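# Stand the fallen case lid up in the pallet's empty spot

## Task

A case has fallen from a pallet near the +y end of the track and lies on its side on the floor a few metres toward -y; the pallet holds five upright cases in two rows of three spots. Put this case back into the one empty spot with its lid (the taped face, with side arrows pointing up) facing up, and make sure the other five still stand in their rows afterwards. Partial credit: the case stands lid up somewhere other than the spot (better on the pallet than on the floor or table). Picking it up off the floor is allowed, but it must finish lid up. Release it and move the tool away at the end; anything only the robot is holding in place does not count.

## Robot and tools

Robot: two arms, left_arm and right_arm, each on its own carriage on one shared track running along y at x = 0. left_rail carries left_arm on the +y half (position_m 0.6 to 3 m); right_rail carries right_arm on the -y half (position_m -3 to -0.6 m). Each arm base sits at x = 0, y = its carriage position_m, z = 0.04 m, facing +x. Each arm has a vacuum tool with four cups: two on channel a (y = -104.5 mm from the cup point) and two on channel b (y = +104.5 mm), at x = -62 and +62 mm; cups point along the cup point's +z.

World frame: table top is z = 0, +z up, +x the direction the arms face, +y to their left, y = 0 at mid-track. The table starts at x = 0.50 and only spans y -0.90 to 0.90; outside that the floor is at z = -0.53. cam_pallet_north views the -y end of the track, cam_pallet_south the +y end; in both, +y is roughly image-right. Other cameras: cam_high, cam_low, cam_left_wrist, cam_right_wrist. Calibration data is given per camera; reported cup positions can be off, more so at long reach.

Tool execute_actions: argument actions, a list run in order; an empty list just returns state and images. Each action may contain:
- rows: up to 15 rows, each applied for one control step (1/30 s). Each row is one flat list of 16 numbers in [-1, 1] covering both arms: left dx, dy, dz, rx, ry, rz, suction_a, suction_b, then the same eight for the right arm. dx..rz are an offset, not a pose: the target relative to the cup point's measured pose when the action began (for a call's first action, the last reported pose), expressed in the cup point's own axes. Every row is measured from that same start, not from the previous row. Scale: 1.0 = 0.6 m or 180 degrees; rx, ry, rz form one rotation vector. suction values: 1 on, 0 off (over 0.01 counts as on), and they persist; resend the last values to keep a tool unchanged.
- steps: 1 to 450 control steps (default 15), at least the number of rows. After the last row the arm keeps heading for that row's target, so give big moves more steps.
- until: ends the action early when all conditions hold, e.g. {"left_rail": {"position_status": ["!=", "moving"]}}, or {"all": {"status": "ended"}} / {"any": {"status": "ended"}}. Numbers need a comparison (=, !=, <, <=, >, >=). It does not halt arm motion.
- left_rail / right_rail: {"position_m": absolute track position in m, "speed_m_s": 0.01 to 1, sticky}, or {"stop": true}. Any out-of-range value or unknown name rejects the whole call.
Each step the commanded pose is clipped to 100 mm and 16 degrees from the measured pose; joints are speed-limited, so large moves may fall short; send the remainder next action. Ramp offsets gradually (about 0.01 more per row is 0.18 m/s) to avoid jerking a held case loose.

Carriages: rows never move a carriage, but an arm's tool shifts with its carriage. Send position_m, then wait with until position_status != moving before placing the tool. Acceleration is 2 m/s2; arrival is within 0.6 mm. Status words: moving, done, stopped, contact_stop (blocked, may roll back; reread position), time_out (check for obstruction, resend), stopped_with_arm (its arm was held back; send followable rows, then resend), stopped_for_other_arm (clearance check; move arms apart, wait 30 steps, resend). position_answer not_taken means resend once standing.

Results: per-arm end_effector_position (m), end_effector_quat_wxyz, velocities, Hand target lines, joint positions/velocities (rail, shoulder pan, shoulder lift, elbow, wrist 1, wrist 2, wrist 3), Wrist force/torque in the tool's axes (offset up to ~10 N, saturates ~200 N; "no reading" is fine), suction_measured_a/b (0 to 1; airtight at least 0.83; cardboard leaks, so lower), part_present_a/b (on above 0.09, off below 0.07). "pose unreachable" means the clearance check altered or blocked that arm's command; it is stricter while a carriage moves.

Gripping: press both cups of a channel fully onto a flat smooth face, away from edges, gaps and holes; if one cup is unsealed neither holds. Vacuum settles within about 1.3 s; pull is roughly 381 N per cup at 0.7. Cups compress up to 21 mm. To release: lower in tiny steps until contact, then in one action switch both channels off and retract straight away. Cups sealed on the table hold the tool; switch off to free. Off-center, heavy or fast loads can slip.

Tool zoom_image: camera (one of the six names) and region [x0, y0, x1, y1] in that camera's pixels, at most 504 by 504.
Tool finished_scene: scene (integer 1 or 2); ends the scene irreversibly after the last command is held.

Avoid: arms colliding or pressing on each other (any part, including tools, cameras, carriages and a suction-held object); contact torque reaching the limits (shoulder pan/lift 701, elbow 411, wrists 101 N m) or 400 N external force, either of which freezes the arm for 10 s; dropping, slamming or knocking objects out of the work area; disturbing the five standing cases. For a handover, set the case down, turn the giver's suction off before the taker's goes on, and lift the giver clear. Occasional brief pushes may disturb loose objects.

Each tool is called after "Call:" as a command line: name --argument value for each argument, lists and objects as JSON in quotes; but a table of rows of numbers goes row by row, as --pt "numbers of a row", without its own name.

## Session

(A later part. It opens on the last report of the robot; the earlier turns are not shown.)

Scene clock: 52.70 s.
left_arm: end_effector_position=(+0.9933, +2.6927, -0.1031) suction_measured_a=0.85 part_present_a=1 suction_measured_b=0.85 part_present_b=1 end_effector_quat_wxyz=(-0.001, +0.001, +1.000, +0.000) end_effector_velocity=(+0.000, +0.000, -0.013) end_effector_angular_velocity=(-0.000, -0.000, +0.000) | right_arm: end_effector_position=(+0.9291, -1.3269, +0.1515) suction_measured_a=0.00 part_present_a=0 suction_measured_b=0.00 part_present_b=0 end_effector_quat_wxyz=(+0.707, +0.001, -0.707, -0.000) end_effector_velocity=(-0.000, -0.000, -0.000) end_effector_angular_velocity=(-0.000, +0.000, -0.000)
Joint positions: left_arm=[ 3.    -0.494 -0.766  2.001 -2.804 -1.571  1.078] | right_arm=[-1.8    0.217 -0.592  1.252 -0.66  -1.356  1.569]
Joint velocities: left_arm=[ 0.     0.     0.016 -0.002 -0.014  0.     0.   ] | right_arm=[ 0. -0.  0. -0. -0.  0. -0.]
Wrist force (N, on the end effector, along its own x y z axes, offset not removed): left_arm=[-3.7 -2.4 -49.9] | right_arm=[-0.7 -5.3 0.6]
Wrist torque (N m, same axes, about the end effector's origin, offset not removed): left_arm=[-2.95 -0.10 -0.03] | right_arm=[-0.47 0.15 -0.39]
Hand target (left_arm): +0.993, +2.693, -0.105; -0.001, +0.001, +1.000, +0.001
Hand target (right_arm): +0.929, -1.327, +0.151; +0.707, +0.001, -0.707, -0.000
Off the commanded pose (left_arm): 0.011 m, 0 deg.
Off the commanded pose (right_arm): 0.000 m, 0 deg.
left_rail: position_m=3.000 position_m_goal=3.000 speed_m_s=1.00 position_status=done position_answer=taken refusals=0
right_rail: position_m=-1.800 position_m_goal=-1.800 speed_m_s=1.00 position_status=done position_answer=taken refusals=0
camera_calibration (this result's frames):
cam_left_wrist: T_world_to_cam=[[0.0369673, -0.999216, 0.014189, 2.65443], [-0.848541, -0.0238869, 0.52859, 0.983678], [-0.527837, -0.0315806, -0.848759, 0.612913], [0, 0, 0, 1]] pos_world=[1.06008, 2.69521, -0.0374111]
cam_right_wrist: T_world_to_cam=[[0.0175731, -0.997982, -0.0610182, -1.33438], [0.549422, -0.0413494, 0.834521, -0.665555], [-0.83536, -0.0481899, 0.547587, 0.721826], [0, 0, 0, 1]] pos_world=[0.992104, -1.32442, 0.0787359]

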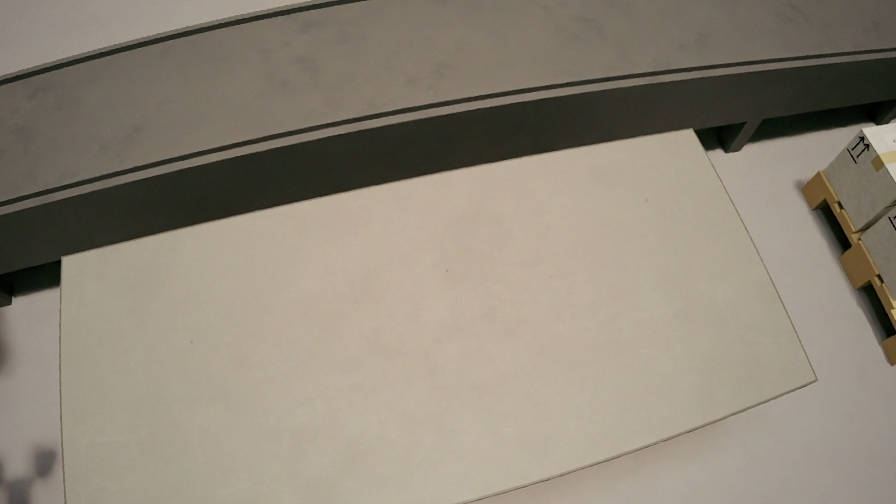

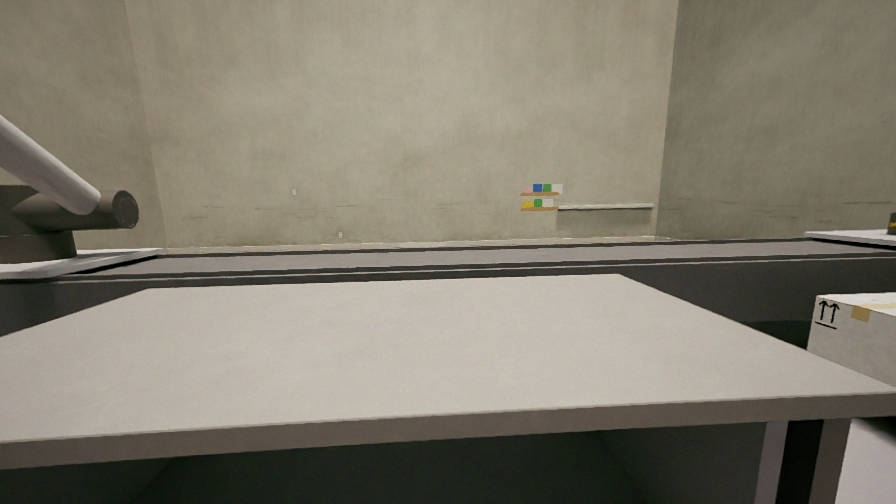

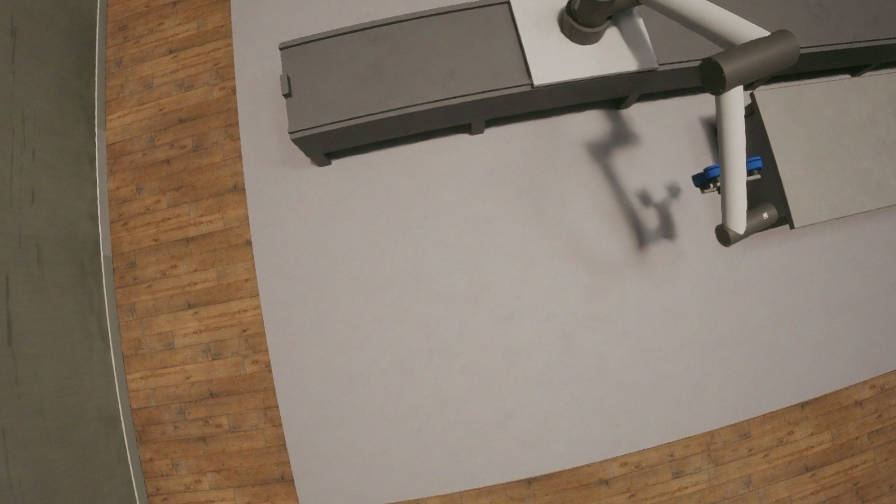

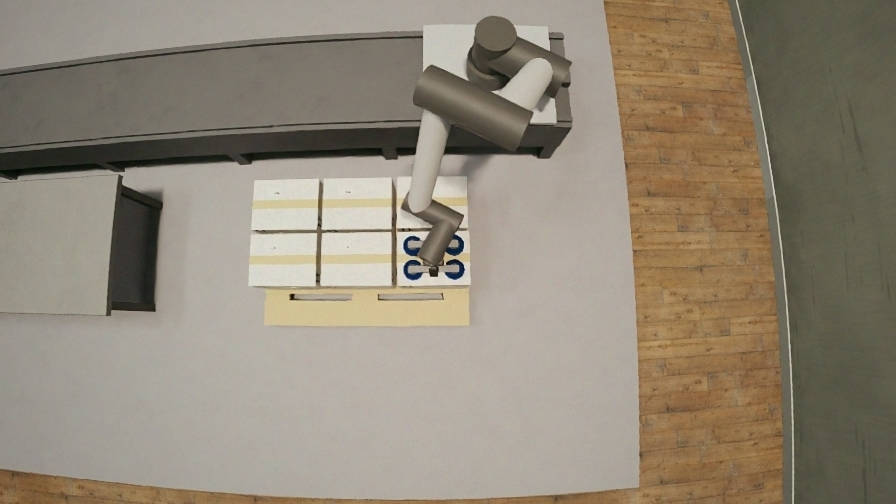

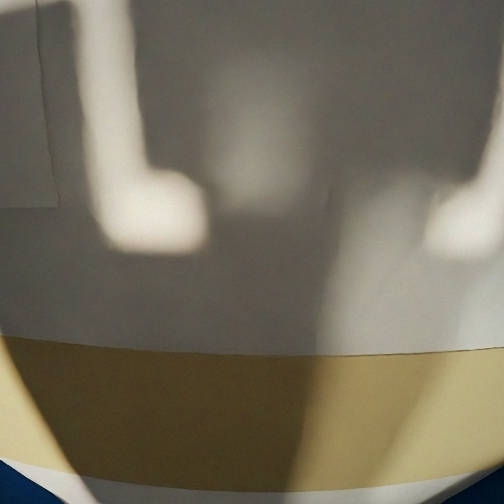

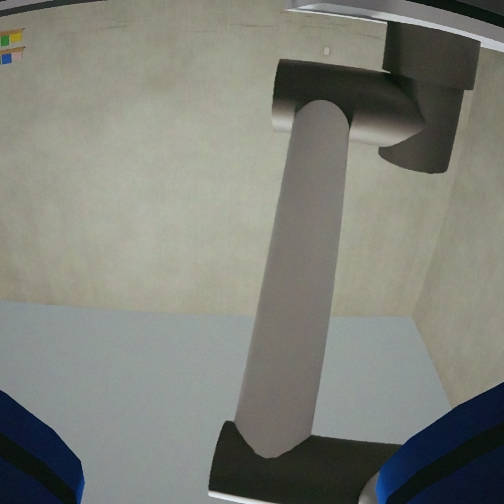

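Call:
execute_actions --actions '[{"rows": [[0,-0.0011,0.005,0,0,0.0003,1,1,0,0,0,0,0,0,0,0],[0,-0.0038,0.009,0,0,0.0012,1,1,0,0,0,0,0,0,0,0],[0,-0.007,0.014,0,0,0.0021,1,1,0,0,0,0,0,0,0,0],[0,-0.0097,0.019,0,0,0.003,1,1,0,0,0,0,0,0,0,0],[0,-0.0108,0.022,0,0,0.0033,1,1,0,0,0,0,0,0,0,0],[0,-0.0108,0.0232,0,0,0.0033,1,1,0,0,0,0,0,0,0,0]], "steps": 6}]'

Scene clock: 53.50 s.
left_arm: end_effector_position=(+0.9933, +2.6899, -0.1099) suction_measured_a=0.85 part_present_a=1 suction_measured_b=0.85 part_present_b=1 end_effector_quat_wxyz=(-0.001, +0.003, +1.000, +0.001) end_effector_velocity=(-0.001, -0.026, -0.049) end_effector_angular_velocity=(+0.001, +0.002, -0.042) | right_arm: end_effector_position=(+0.9291, -1.3269, +0.1515) suction_measured_a=0.00 part_present_a=0 suction_measured_b=0.00 part_present_b=0 end_effector_quat_wxyz=(+0.707, +0.001, -0.707, -0.000) end_effector_velocity=(+0.000, +0.000, +0.000) end_effector_angular_velocity=(-0.000, -0.000, +0.000)
Joint positions: left_arm=[ 3.    -0.497 -0.757  1.998 -2.81  -1.571  1.08 ] | right_arm=[-1.8    0.217 -0.592  1.252 -0.66  -1.356  1.569]
Joint velocities: left_arm=[ 0.    -0.023  0.062 -0.019 -0.041  0.     0.019] | right_arm=[ 0.  0. -0.  0. -0. -0.  0.]
Wrist force (N, on the end effector, along its own x y z axes, offset not removed): left_arm=[5.3 -3.6 -51.1] | right_arm=[-2.9 -3.9 3.4]
Wrist torque (N m, same axes, about the end effector's origin, offset not removed): left_arm=[-2.58 -1.03 -0.12] | right_arm=[-0.29 0.48 -0.32]
Hand target (left_arm): +0.993, +2.686, -0.117; -0.001, +0.006, +1.000, +0.001
Hand target (right_arm): +0.929, -1.327, +0.151; +0.707, +0.001, -0.707, -0.000
Off the commanded pose (left_arm): 0.008 m, 0 deg.
Off the commanded pose (right_arm): 0.000 m, 0 deg.
left_rail: position_m=3.000 position_m_goal=3.000 speed_m_s=1.00 position_status=done position_answer=taken refusals=0
right_rail: position_m=-1.800 position_m_goal=-1.800 speed_m_s=1.00 position_status=done position_answer=taken refusals=0
camera_calibration (this result's frames):
cam_left_wrist: T_world_to_cam=[[0.0322247, -0.99938, 0.0141567, 2.65681], [-0.848646, -0.0198766, 0.528587, 0.976546], [-0.527979, -0.0290476, -0.848761, 0.600365], [0, 0, 0, 1]] pos_world=[1.06011, 2.69201, -0.0442356]
cam_right_wrist: T_world_to_cam=[[0.0175729, -0.997982, -0.0610183, -1.33438], [0.549422, -0.0413495, 0.834521, -0.665555], [-0.83536, -0.0481898, 0.547587, 0.721826], [0, 0, 0, 1]] pos_world=[0.992105, -1.32442, 0.0787359]

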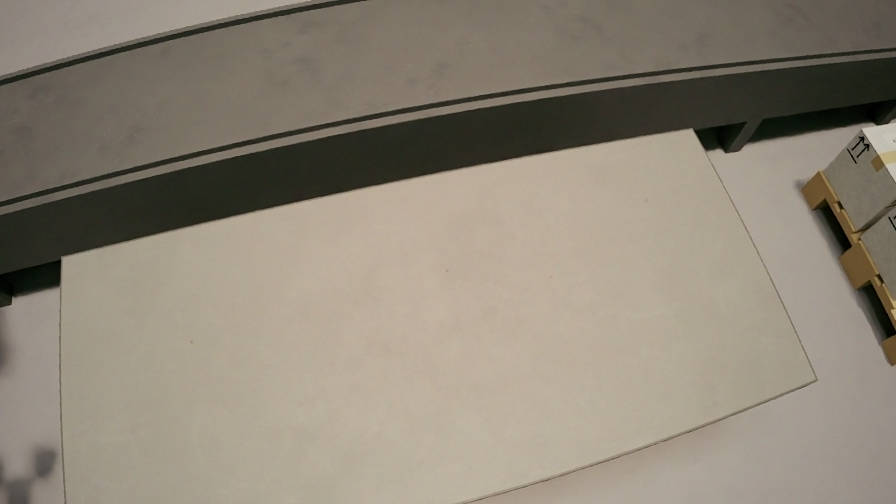

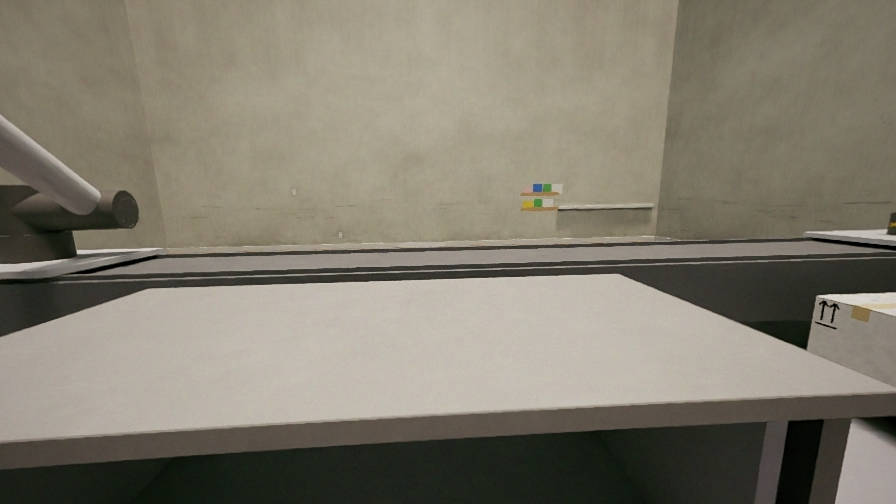

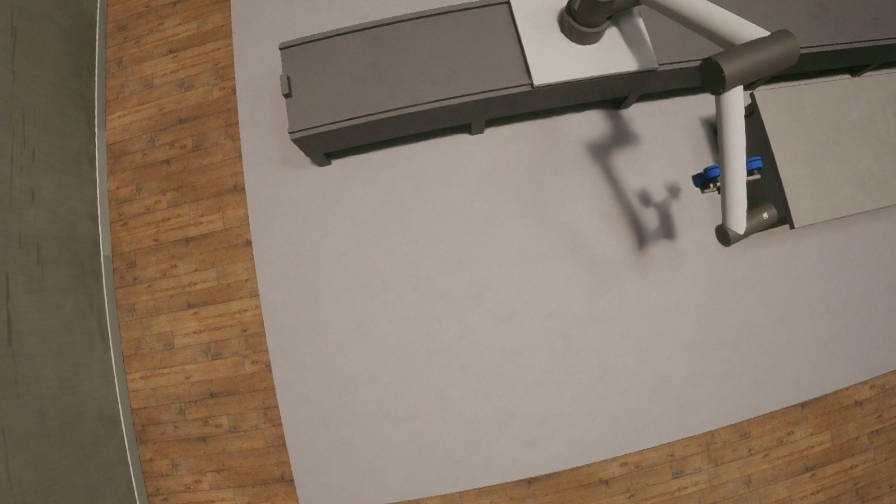

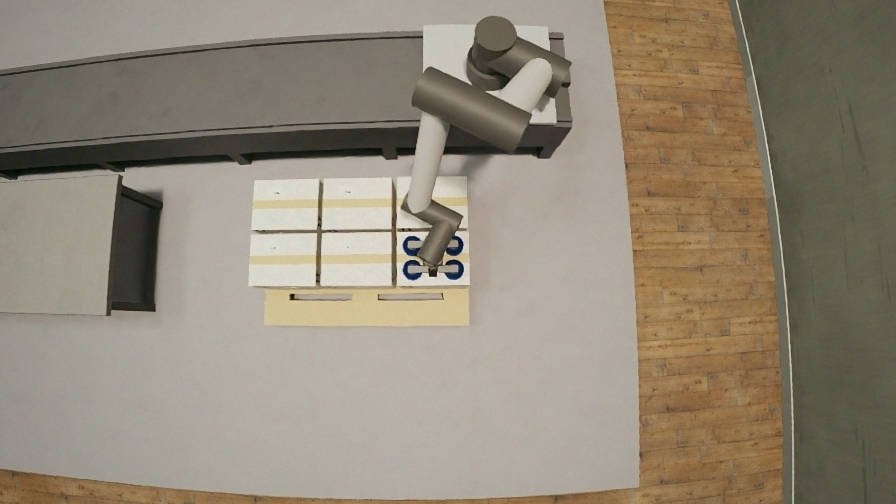

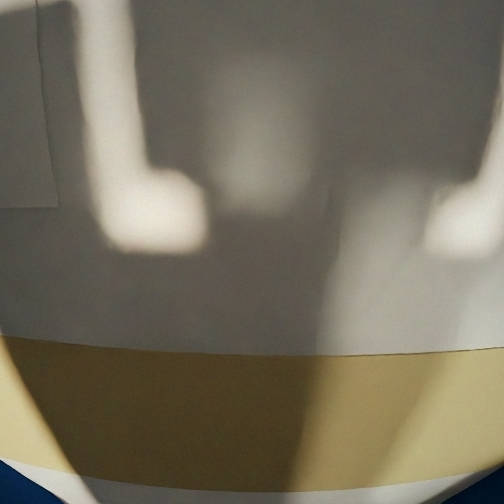

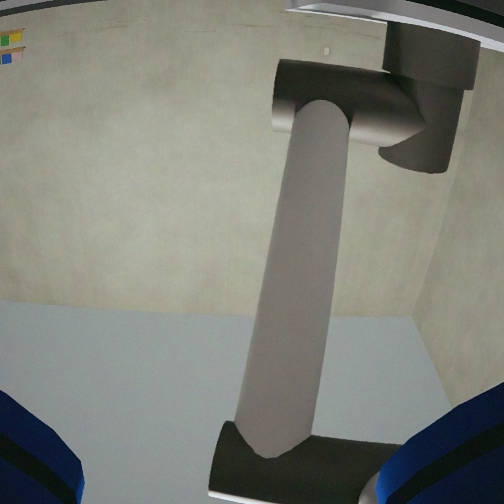

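Call:
execute_actions --actions '[]'

Scene clock: 53.80 s.
left_arm: end_effector_position=(+0.9932, +2.6867, -0.1163) suction_measured_a=0.85 part_present_a=1 suction_measured_b=0.85 part_present_b=1 end_effector_quat_wxyz=(-0.001, +0.006, +1.000, +0.001) end_effector_velocity=(-0.000, -0.003, -0.005) end_effector_angular_velocity=(-0.000, -0.000, -0.004) | right_arm: end_effector_position=(+0.9291, -1.3269, +0.1515) suction_measured_a=0.00 part_present_a=0 suction_measured_b=0.00 part_present_b=0 end_effector_quat_wxyz=(+0.707, +0.001, -0.707, -0.000) end_effector_velocity=(-0.000, +0.000, +0.000) end_effector_angular_velocity=(+0.000, -0.000, +0.000)
Joint positions: left_arm=[ 3.    -0.5   -0.749  1.996 -2.815 -1.571  1.083] | right_arm=[-1.8    0.217 -0.592  1.252 -0.66  -1.356  1.569]
Joint velocities: left_arm=[ 0.    -0.002  0.006 -0.002 -0.005  0.     0.002] | right_arm=[ 0.  0. -0.  0.  0. -0.  0.]
Wrist force (N, on the end effector, along its own x y z axes, offset not removed): left_arm=[4.0 -6.0 -52.4] | right_arm=[-1.4 -4.0 1.4]
Wrist torque (N m, same axes, about the end effector's origin, offset not removed): left_arm=[-3.41 -0.96 0.10] | right_arm=[-0.30 0.19 -0.29]
Hand target (left_arm): +0.993, +2.686, -0.117; -0.001, +0.006, +1.000, +0.001
Hand target (right_arm): +0.929, -1.327, +0.151; +0.707, +0.001, -0.707, -0.000
Off the commanded pose (left_arm): 0.001 m, 0 deg.
Off the commanded pose (right_arm): 0.000 m, 0 deg.
left_rail: position_m=3.000 position_m_goal=3.000 speed_m_s=1.00 position_status=done position_answer=taken refusals=0
right_rail: position_m=-1.800 position_m_goal=-1.800 speed_m_s=1.00 position_status=done position_answer=taken refusals=0
camera_calibration (this result's frames):
cam_left_wrist: T_world_to_cam=[[0.0271362, -0.999532, 0.0141352, 2.65917], [-0.848711, -0.0155658, 0.528628, 0.968272], [-0.52816, -0.0263417, -0.848736, 0.587679], [0, 0, 0, 1]] pos_world=[1.06001, 2.68848, -0.0506593]
cam_right_wrist: T_world_to_cam=[[0.017573, -0.997982, -0.0610182, -1.33438], [0.549422, -0.0413495, 0.834521, -0.665555], [-0.83536, -0.0481898, 0.547587, 0.721826], [0, 0, 0, 1]] pos_world=[0.992104, -1.32442, 0.0787357]

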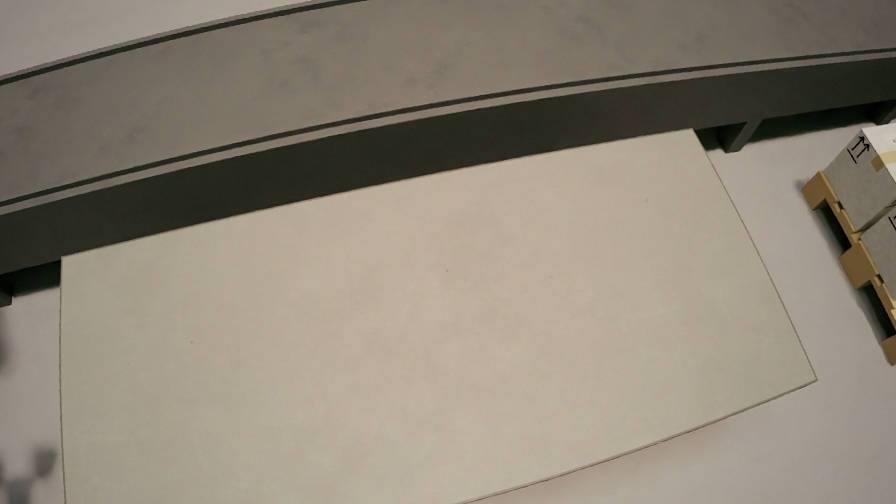

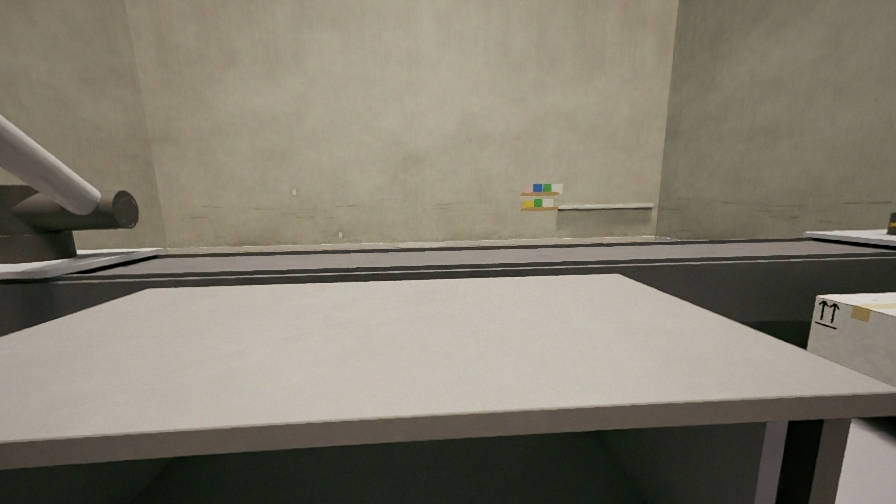

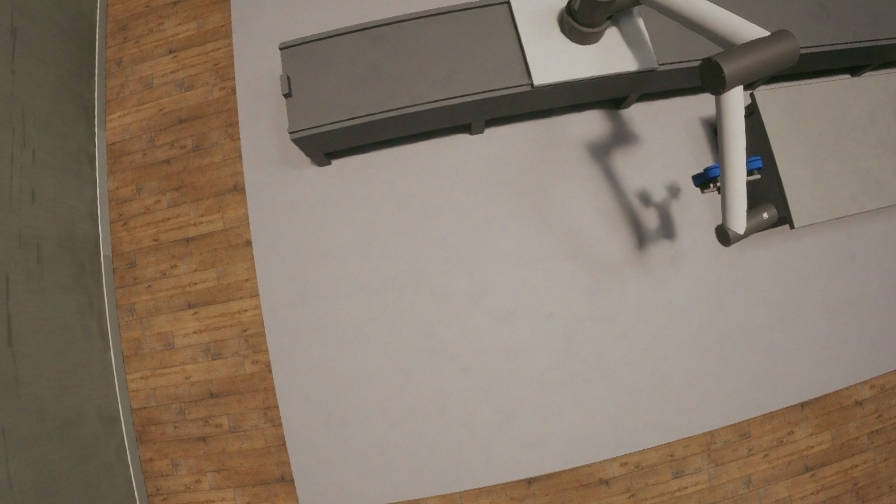

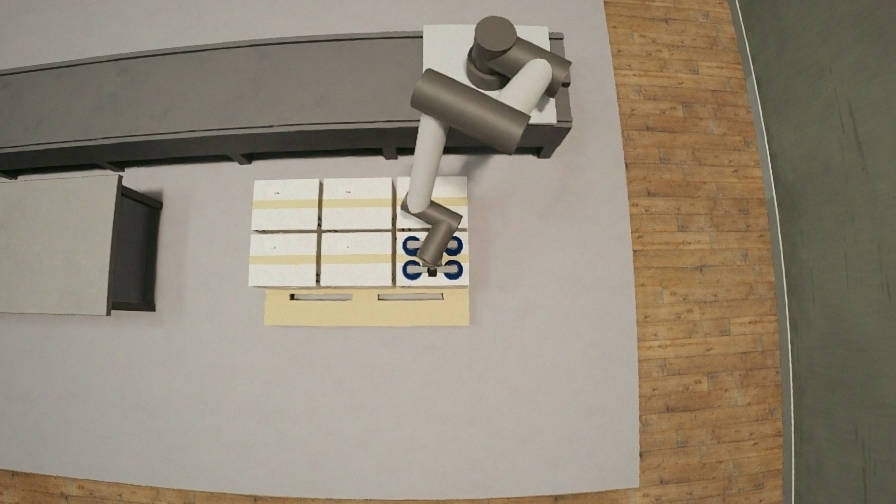

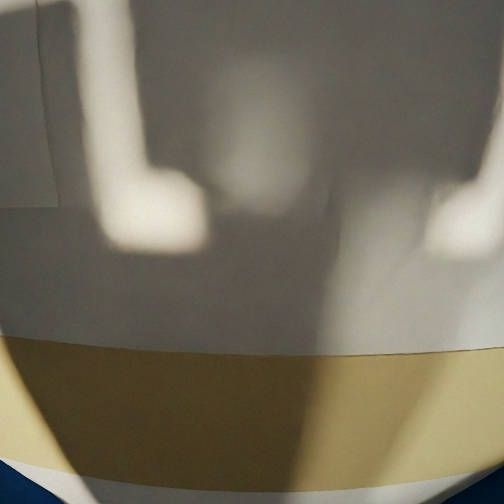

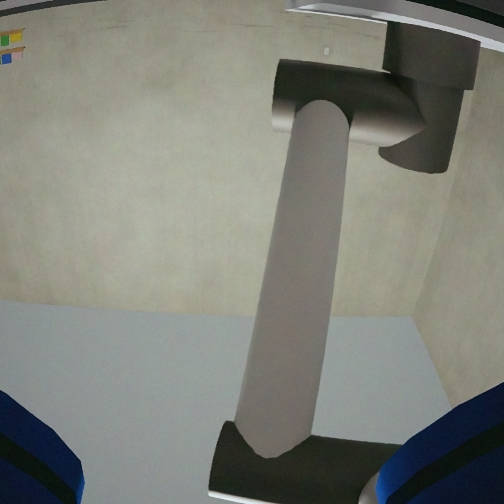

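Call:
execute_actions --actions '[{"rows": [[0,-0.0008,0.0035,0,0,0.0002,1,1,0,0,0,0,0,0,0,0],[0,-0.0008,0.0055,0,0,0.0002,1,1,0,0,0,0,0,0,0,0]], "steps": 2}]'

Scene clock: 54.23 s.
left_arm: end_effector_position=(+0.9932, +2.6863, -0.1171) suction_measured_a=0.85 part_present_a=1 suction_measured_b=0.85 part_present_b=1 end_effector_quat_wxyz=(-0.001, +0.006, +1.000, +0.000) end_effector_velocity=(+0.001, -0.001, -0.010) end_effector_angular_velocity=(-0.001, -0.001, -0.001) | right_arm: end_effector_position=(+0.9291, -1.3269, +0.1515) suction_measured_a=0.00 part_present_a=0 suction_measured_b=0.00 part_present_b=0 end_effector_quat_wxyz=(+0.707, +0.001, -0.707, -0.000) end_effector_velocity=(+0.000, +0.000, +0.000) end_effector_angular_velocity=(+0.000, -0.000, +0.000)
Joint positions: left_arm=[ 3.    -0.5   -0.748  1.996 -2.816 -1.571  1.083] | right_arm=[-1.8    0.217 -0.592  1.252 -0.66  -1.356  1.569]
Joint velocities: left_arm=[ 0.    -0.001  0.013 -0.003 -0.011  0.     0.   ] | right_arm=[ 0.  0. -0.  0.  0. -0. -0.]
Wrist force (N, on the end effector, along its own x y z axes, offset not removed): left_arm=[0.0 -1.8 -53.3] | right_arm=[-0.1 -5.1 1.9]
Wrist torque (N m, same axes, about the end effector's origin, offset not removed): left_arm=[-2.81 -0.61 0.04] | right_arm=[-0.44 0.08 -0.35]
Hand target (left_arm): +0.993, +2.686, -0.120; -0.001, +0.006, +1.000, +0.001
Hand target (right_arm): +0.929, -1.327, +0.151; +0.707, +0.001, -0.707, -0.000
Off the commanded pose (left_arm): 0.002 m, 0 deg.
Off the commanded pose (right_arm): 0.000 m, 0 deg.
left_rail: position_m=3.000 position_m_goal=3.000 speed_m_s=1.00 position_status=done position_answer=taken refusals=0
right_rail: position_m=-1.800 position_m_goal=-1.800 speed_m_s=1.00 position_status=done position_answer=taken refusals=0
camera_calibration (this result's frames):
cam_left_wrist: T_world_to_cam=[[0.0266222, -0.999545, 0.0141943, 2.65937], [-0.848735, -0.0150989, 0.528603, 0.967482], [-0.528148, -0.0261198, -0.848751, 0.586345], [0, 0, 0, 1]] pos_world=[1.06001, 2.68809, -0.0515011]
cam_right_wrist: T_world_to_cam=[[0.0175732, -0.997982, -0.0610182, -1.33438], [0.549422, -0.0413493, 0.834521, -0.665555], [-0.83536, -0.04819, 0.547587, 0.721826], [0, 0, 0, 1]] pos_world=[0.992104, -1.32442, 0.0787359]

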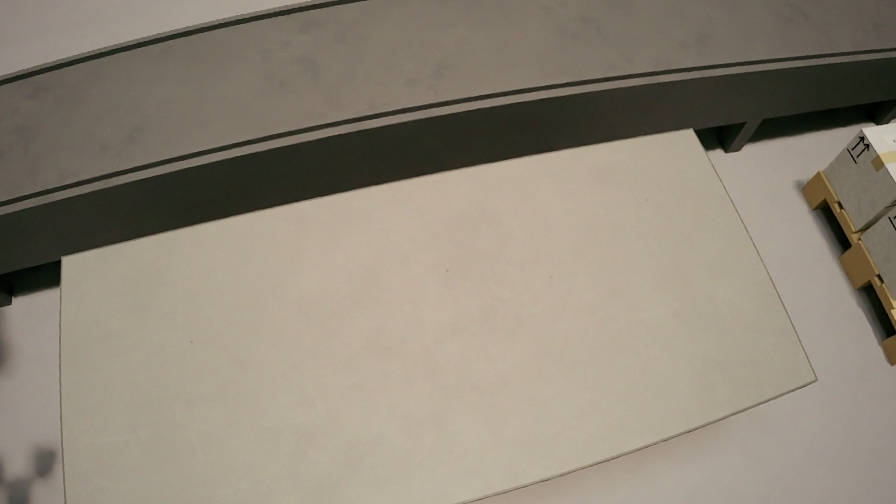

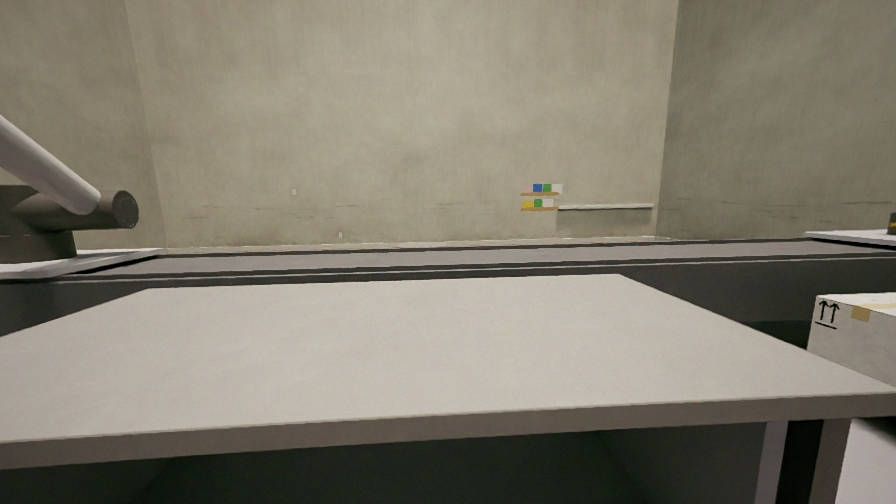

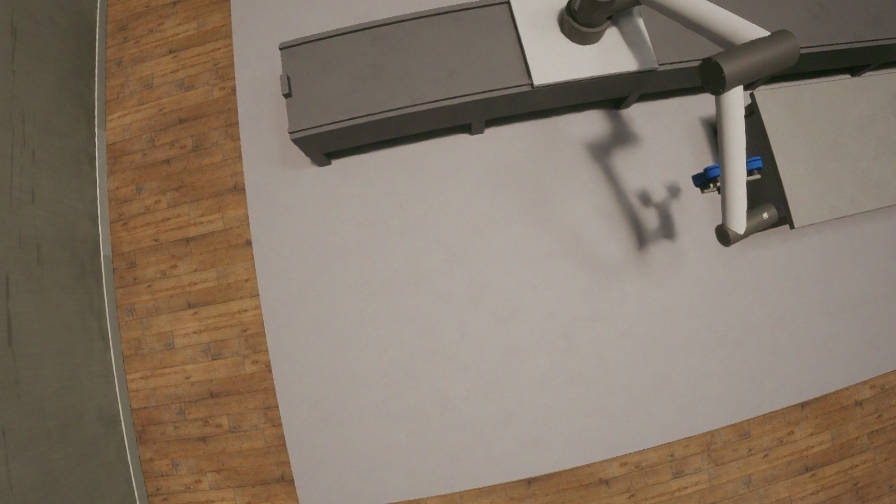

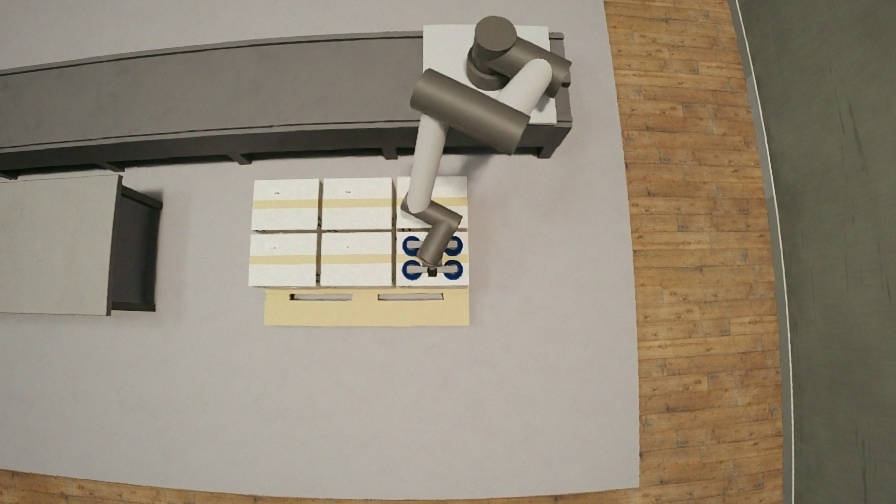

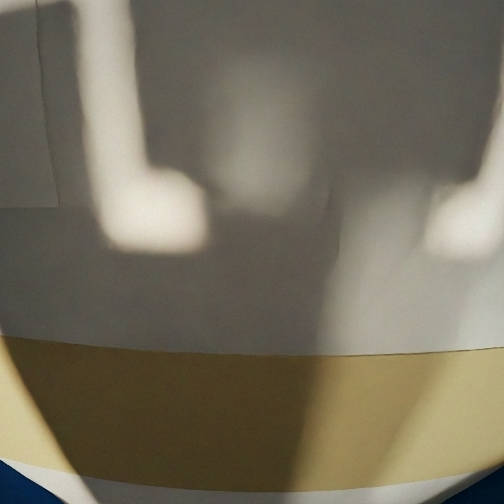

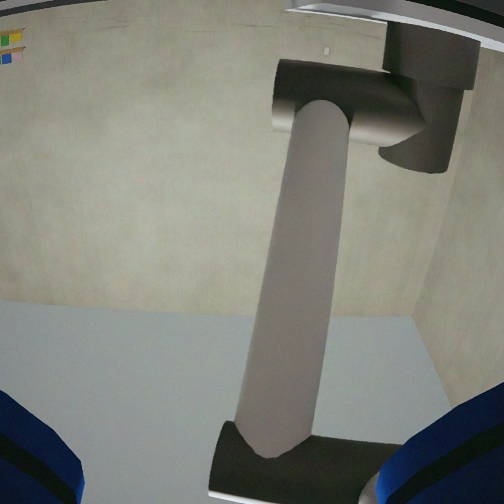

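Call:
zoom_image --camera "cam_pallet_south" --region '[375, 200, 485, 300]'

Region (375, 200, 485, 300) of cam_pallet_south's 896x504 image, scaled by 4.582, with more detail than that image has; it fills the top 458 rows of this view, and the rest is white.

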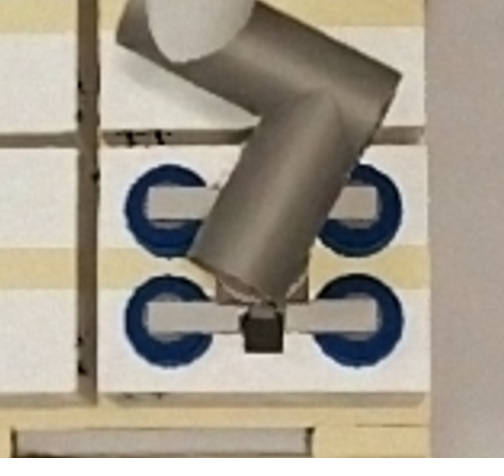

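Alignment is very good. Checking the force.

Call:
execute_actions --actions '[]'

Scene clock: 55.13 s.
left_arm: end_effector_position=(+0.9932, +2.6862, -0.1196) suction_measured_a=0.85 part_present_a=1 suction_measured_b=0.85 part_present_b=1 end_effector_quat_wxyz=(-0.001, +0.006, +1.000, +0.001) end_effector_velocity=(-0.000, +0.000, -0.000) end_effector_angular_velocity=(+0.000, +0.000, -0.000) | right_arm: end_effector_position=(+0.9291, -1.3269, +0.1515) suction_measured_a=0.00 part_present_a=0 suction_measured_b=0.00 part_present_b=0 end_effector_quat_wxyz=(+0.707, +0.001, -0.707, -0.000) end_effector_velocity=(-0.000, +0.000, -0.000) end_effector_angular_velocity=(-0.000, +0.000, +0.000)
Joint positions: left_arm=[ 3.    -0.5   -0.745  1.995 -2.819 -1.571  1.083] | right_arm=[-1.8    0.217 -0.592  1.252 -0.66  -1.356  1.569]
Joint velocities: left_arm=[ 0. -0.  0. -0. -0.  0.  0.] | right_arm=[ 0.  0.  0. -0.  0. -0. -0.]
Wrist force (N, on the end effector, along its own x y z axes, offset not removed): left_arm=[-6.7 -6.7 -46.6] | right_arm=[0.8 -2.5 2.1]
Wrist torque (N m, same axes, about the end effector's origin, offset not removed): left_arm=[-3.10 0.59 -0.11] | right_arm=[-0.06 -0.05 -0.35]
Hand target (left_arm): +0.993, +2.686, -0.120; -0.001, +0.006, +1.000, +0.001
Hand target (right_arm): +0.929, -1.327, +0.151; +0.707, +0.001, -0.707, -0.000
Off the commanded pose (left_arm): 0.000 m, 0 deg.
Off the commanded pose (right_arm): 0.000 m, 0 deg.
left_rail: position_m=3.000 position_m_goal=3.000 speed_m_s=1.00 position_status=done position_answer=taken refusals=0
right_rail: position_m=-1.800 position_m_goal=-1.800 speed_m_s=1.00 position_status=done position_answer=taken refusals=0
camera_calibration (this result's frames):
cam_left_wrist: T_world_to_cam=[[0.0265081, -0.999548, 0.0141609, 2.65941], [-0.848706, -0.0150182, 0.528651, 0.968515], [-0.5282, -0.026032, -0.848721, 0.584072], [0, 0, 0, 1]] pos_world=[1.06, 2.68796, -0.053952]
cam_right_wrist: T_world_to_cam=[[0.0175733, -0.997982, -0.0610183, -1.33438], [0.549422, -0.0413494, 0.834521, -0.665555], [-0.83536, -0.0481901, 0.547587, 0.721826], [0, 0, 0, 1]] pos_world=[0.992105, -1.32442, 0.0787358]

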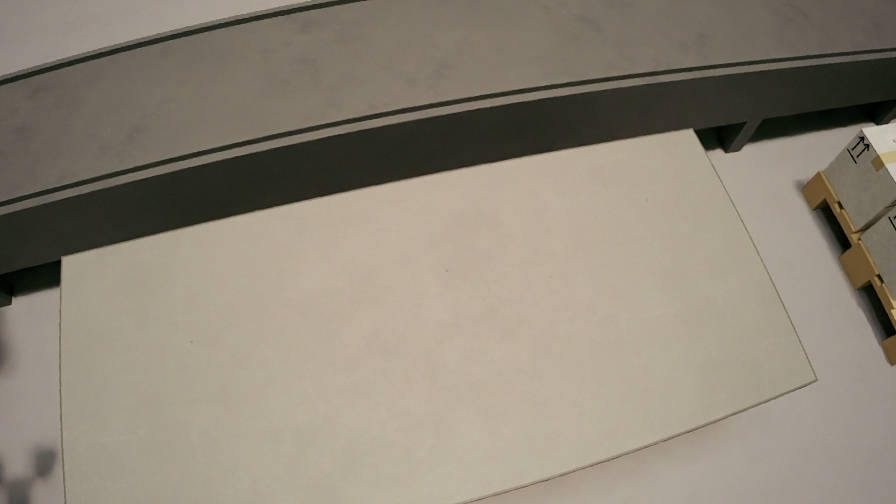

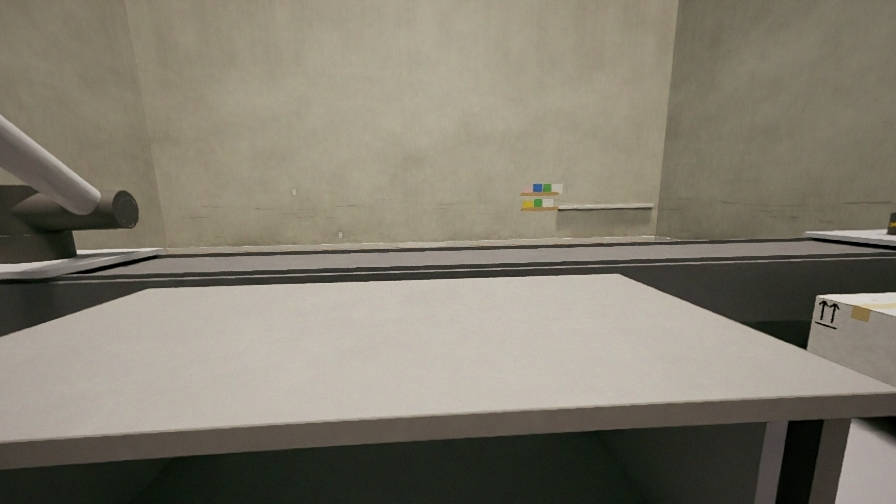

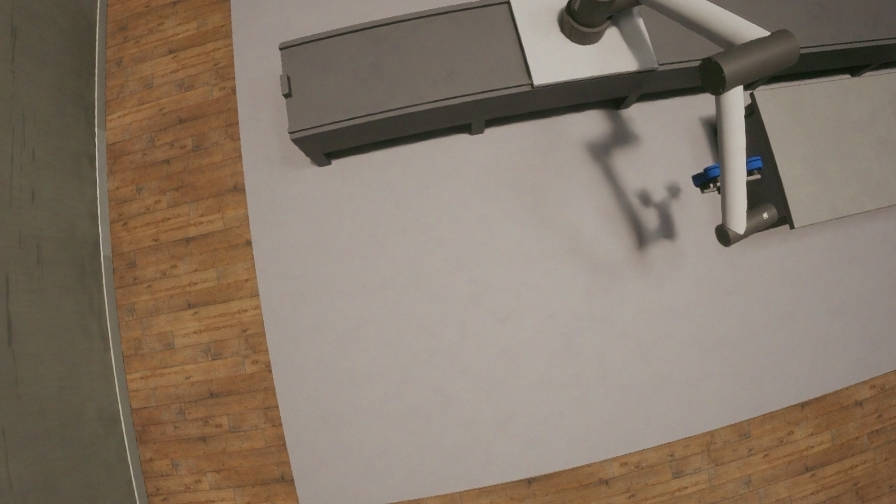

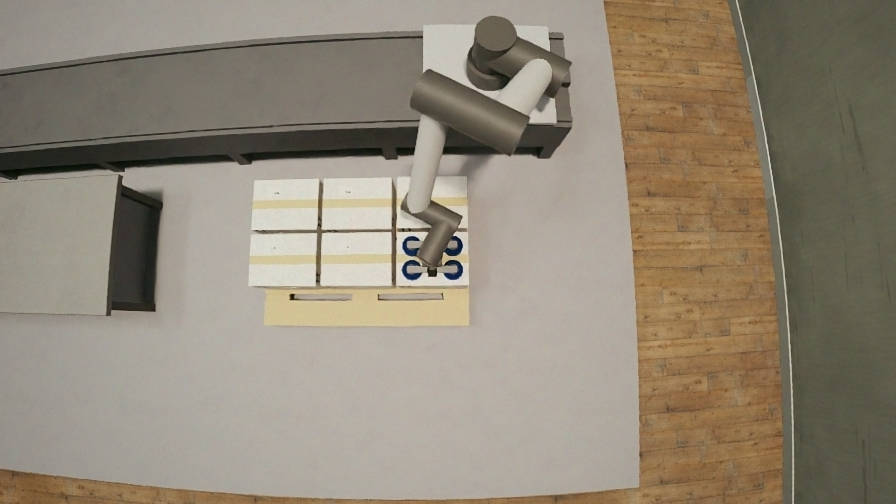

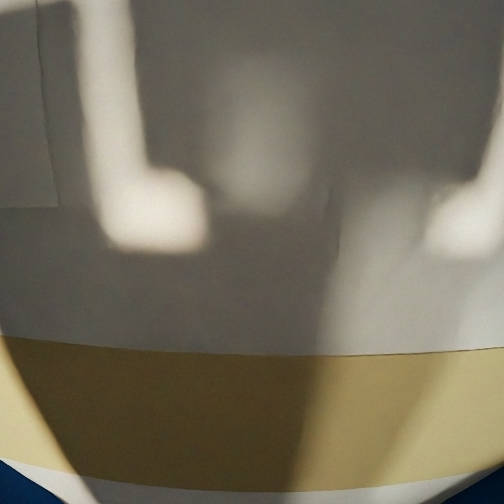

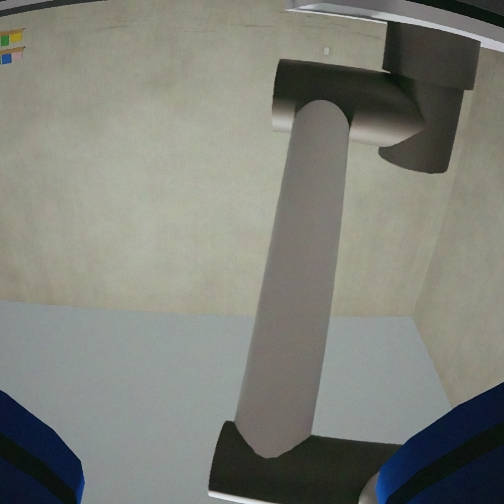

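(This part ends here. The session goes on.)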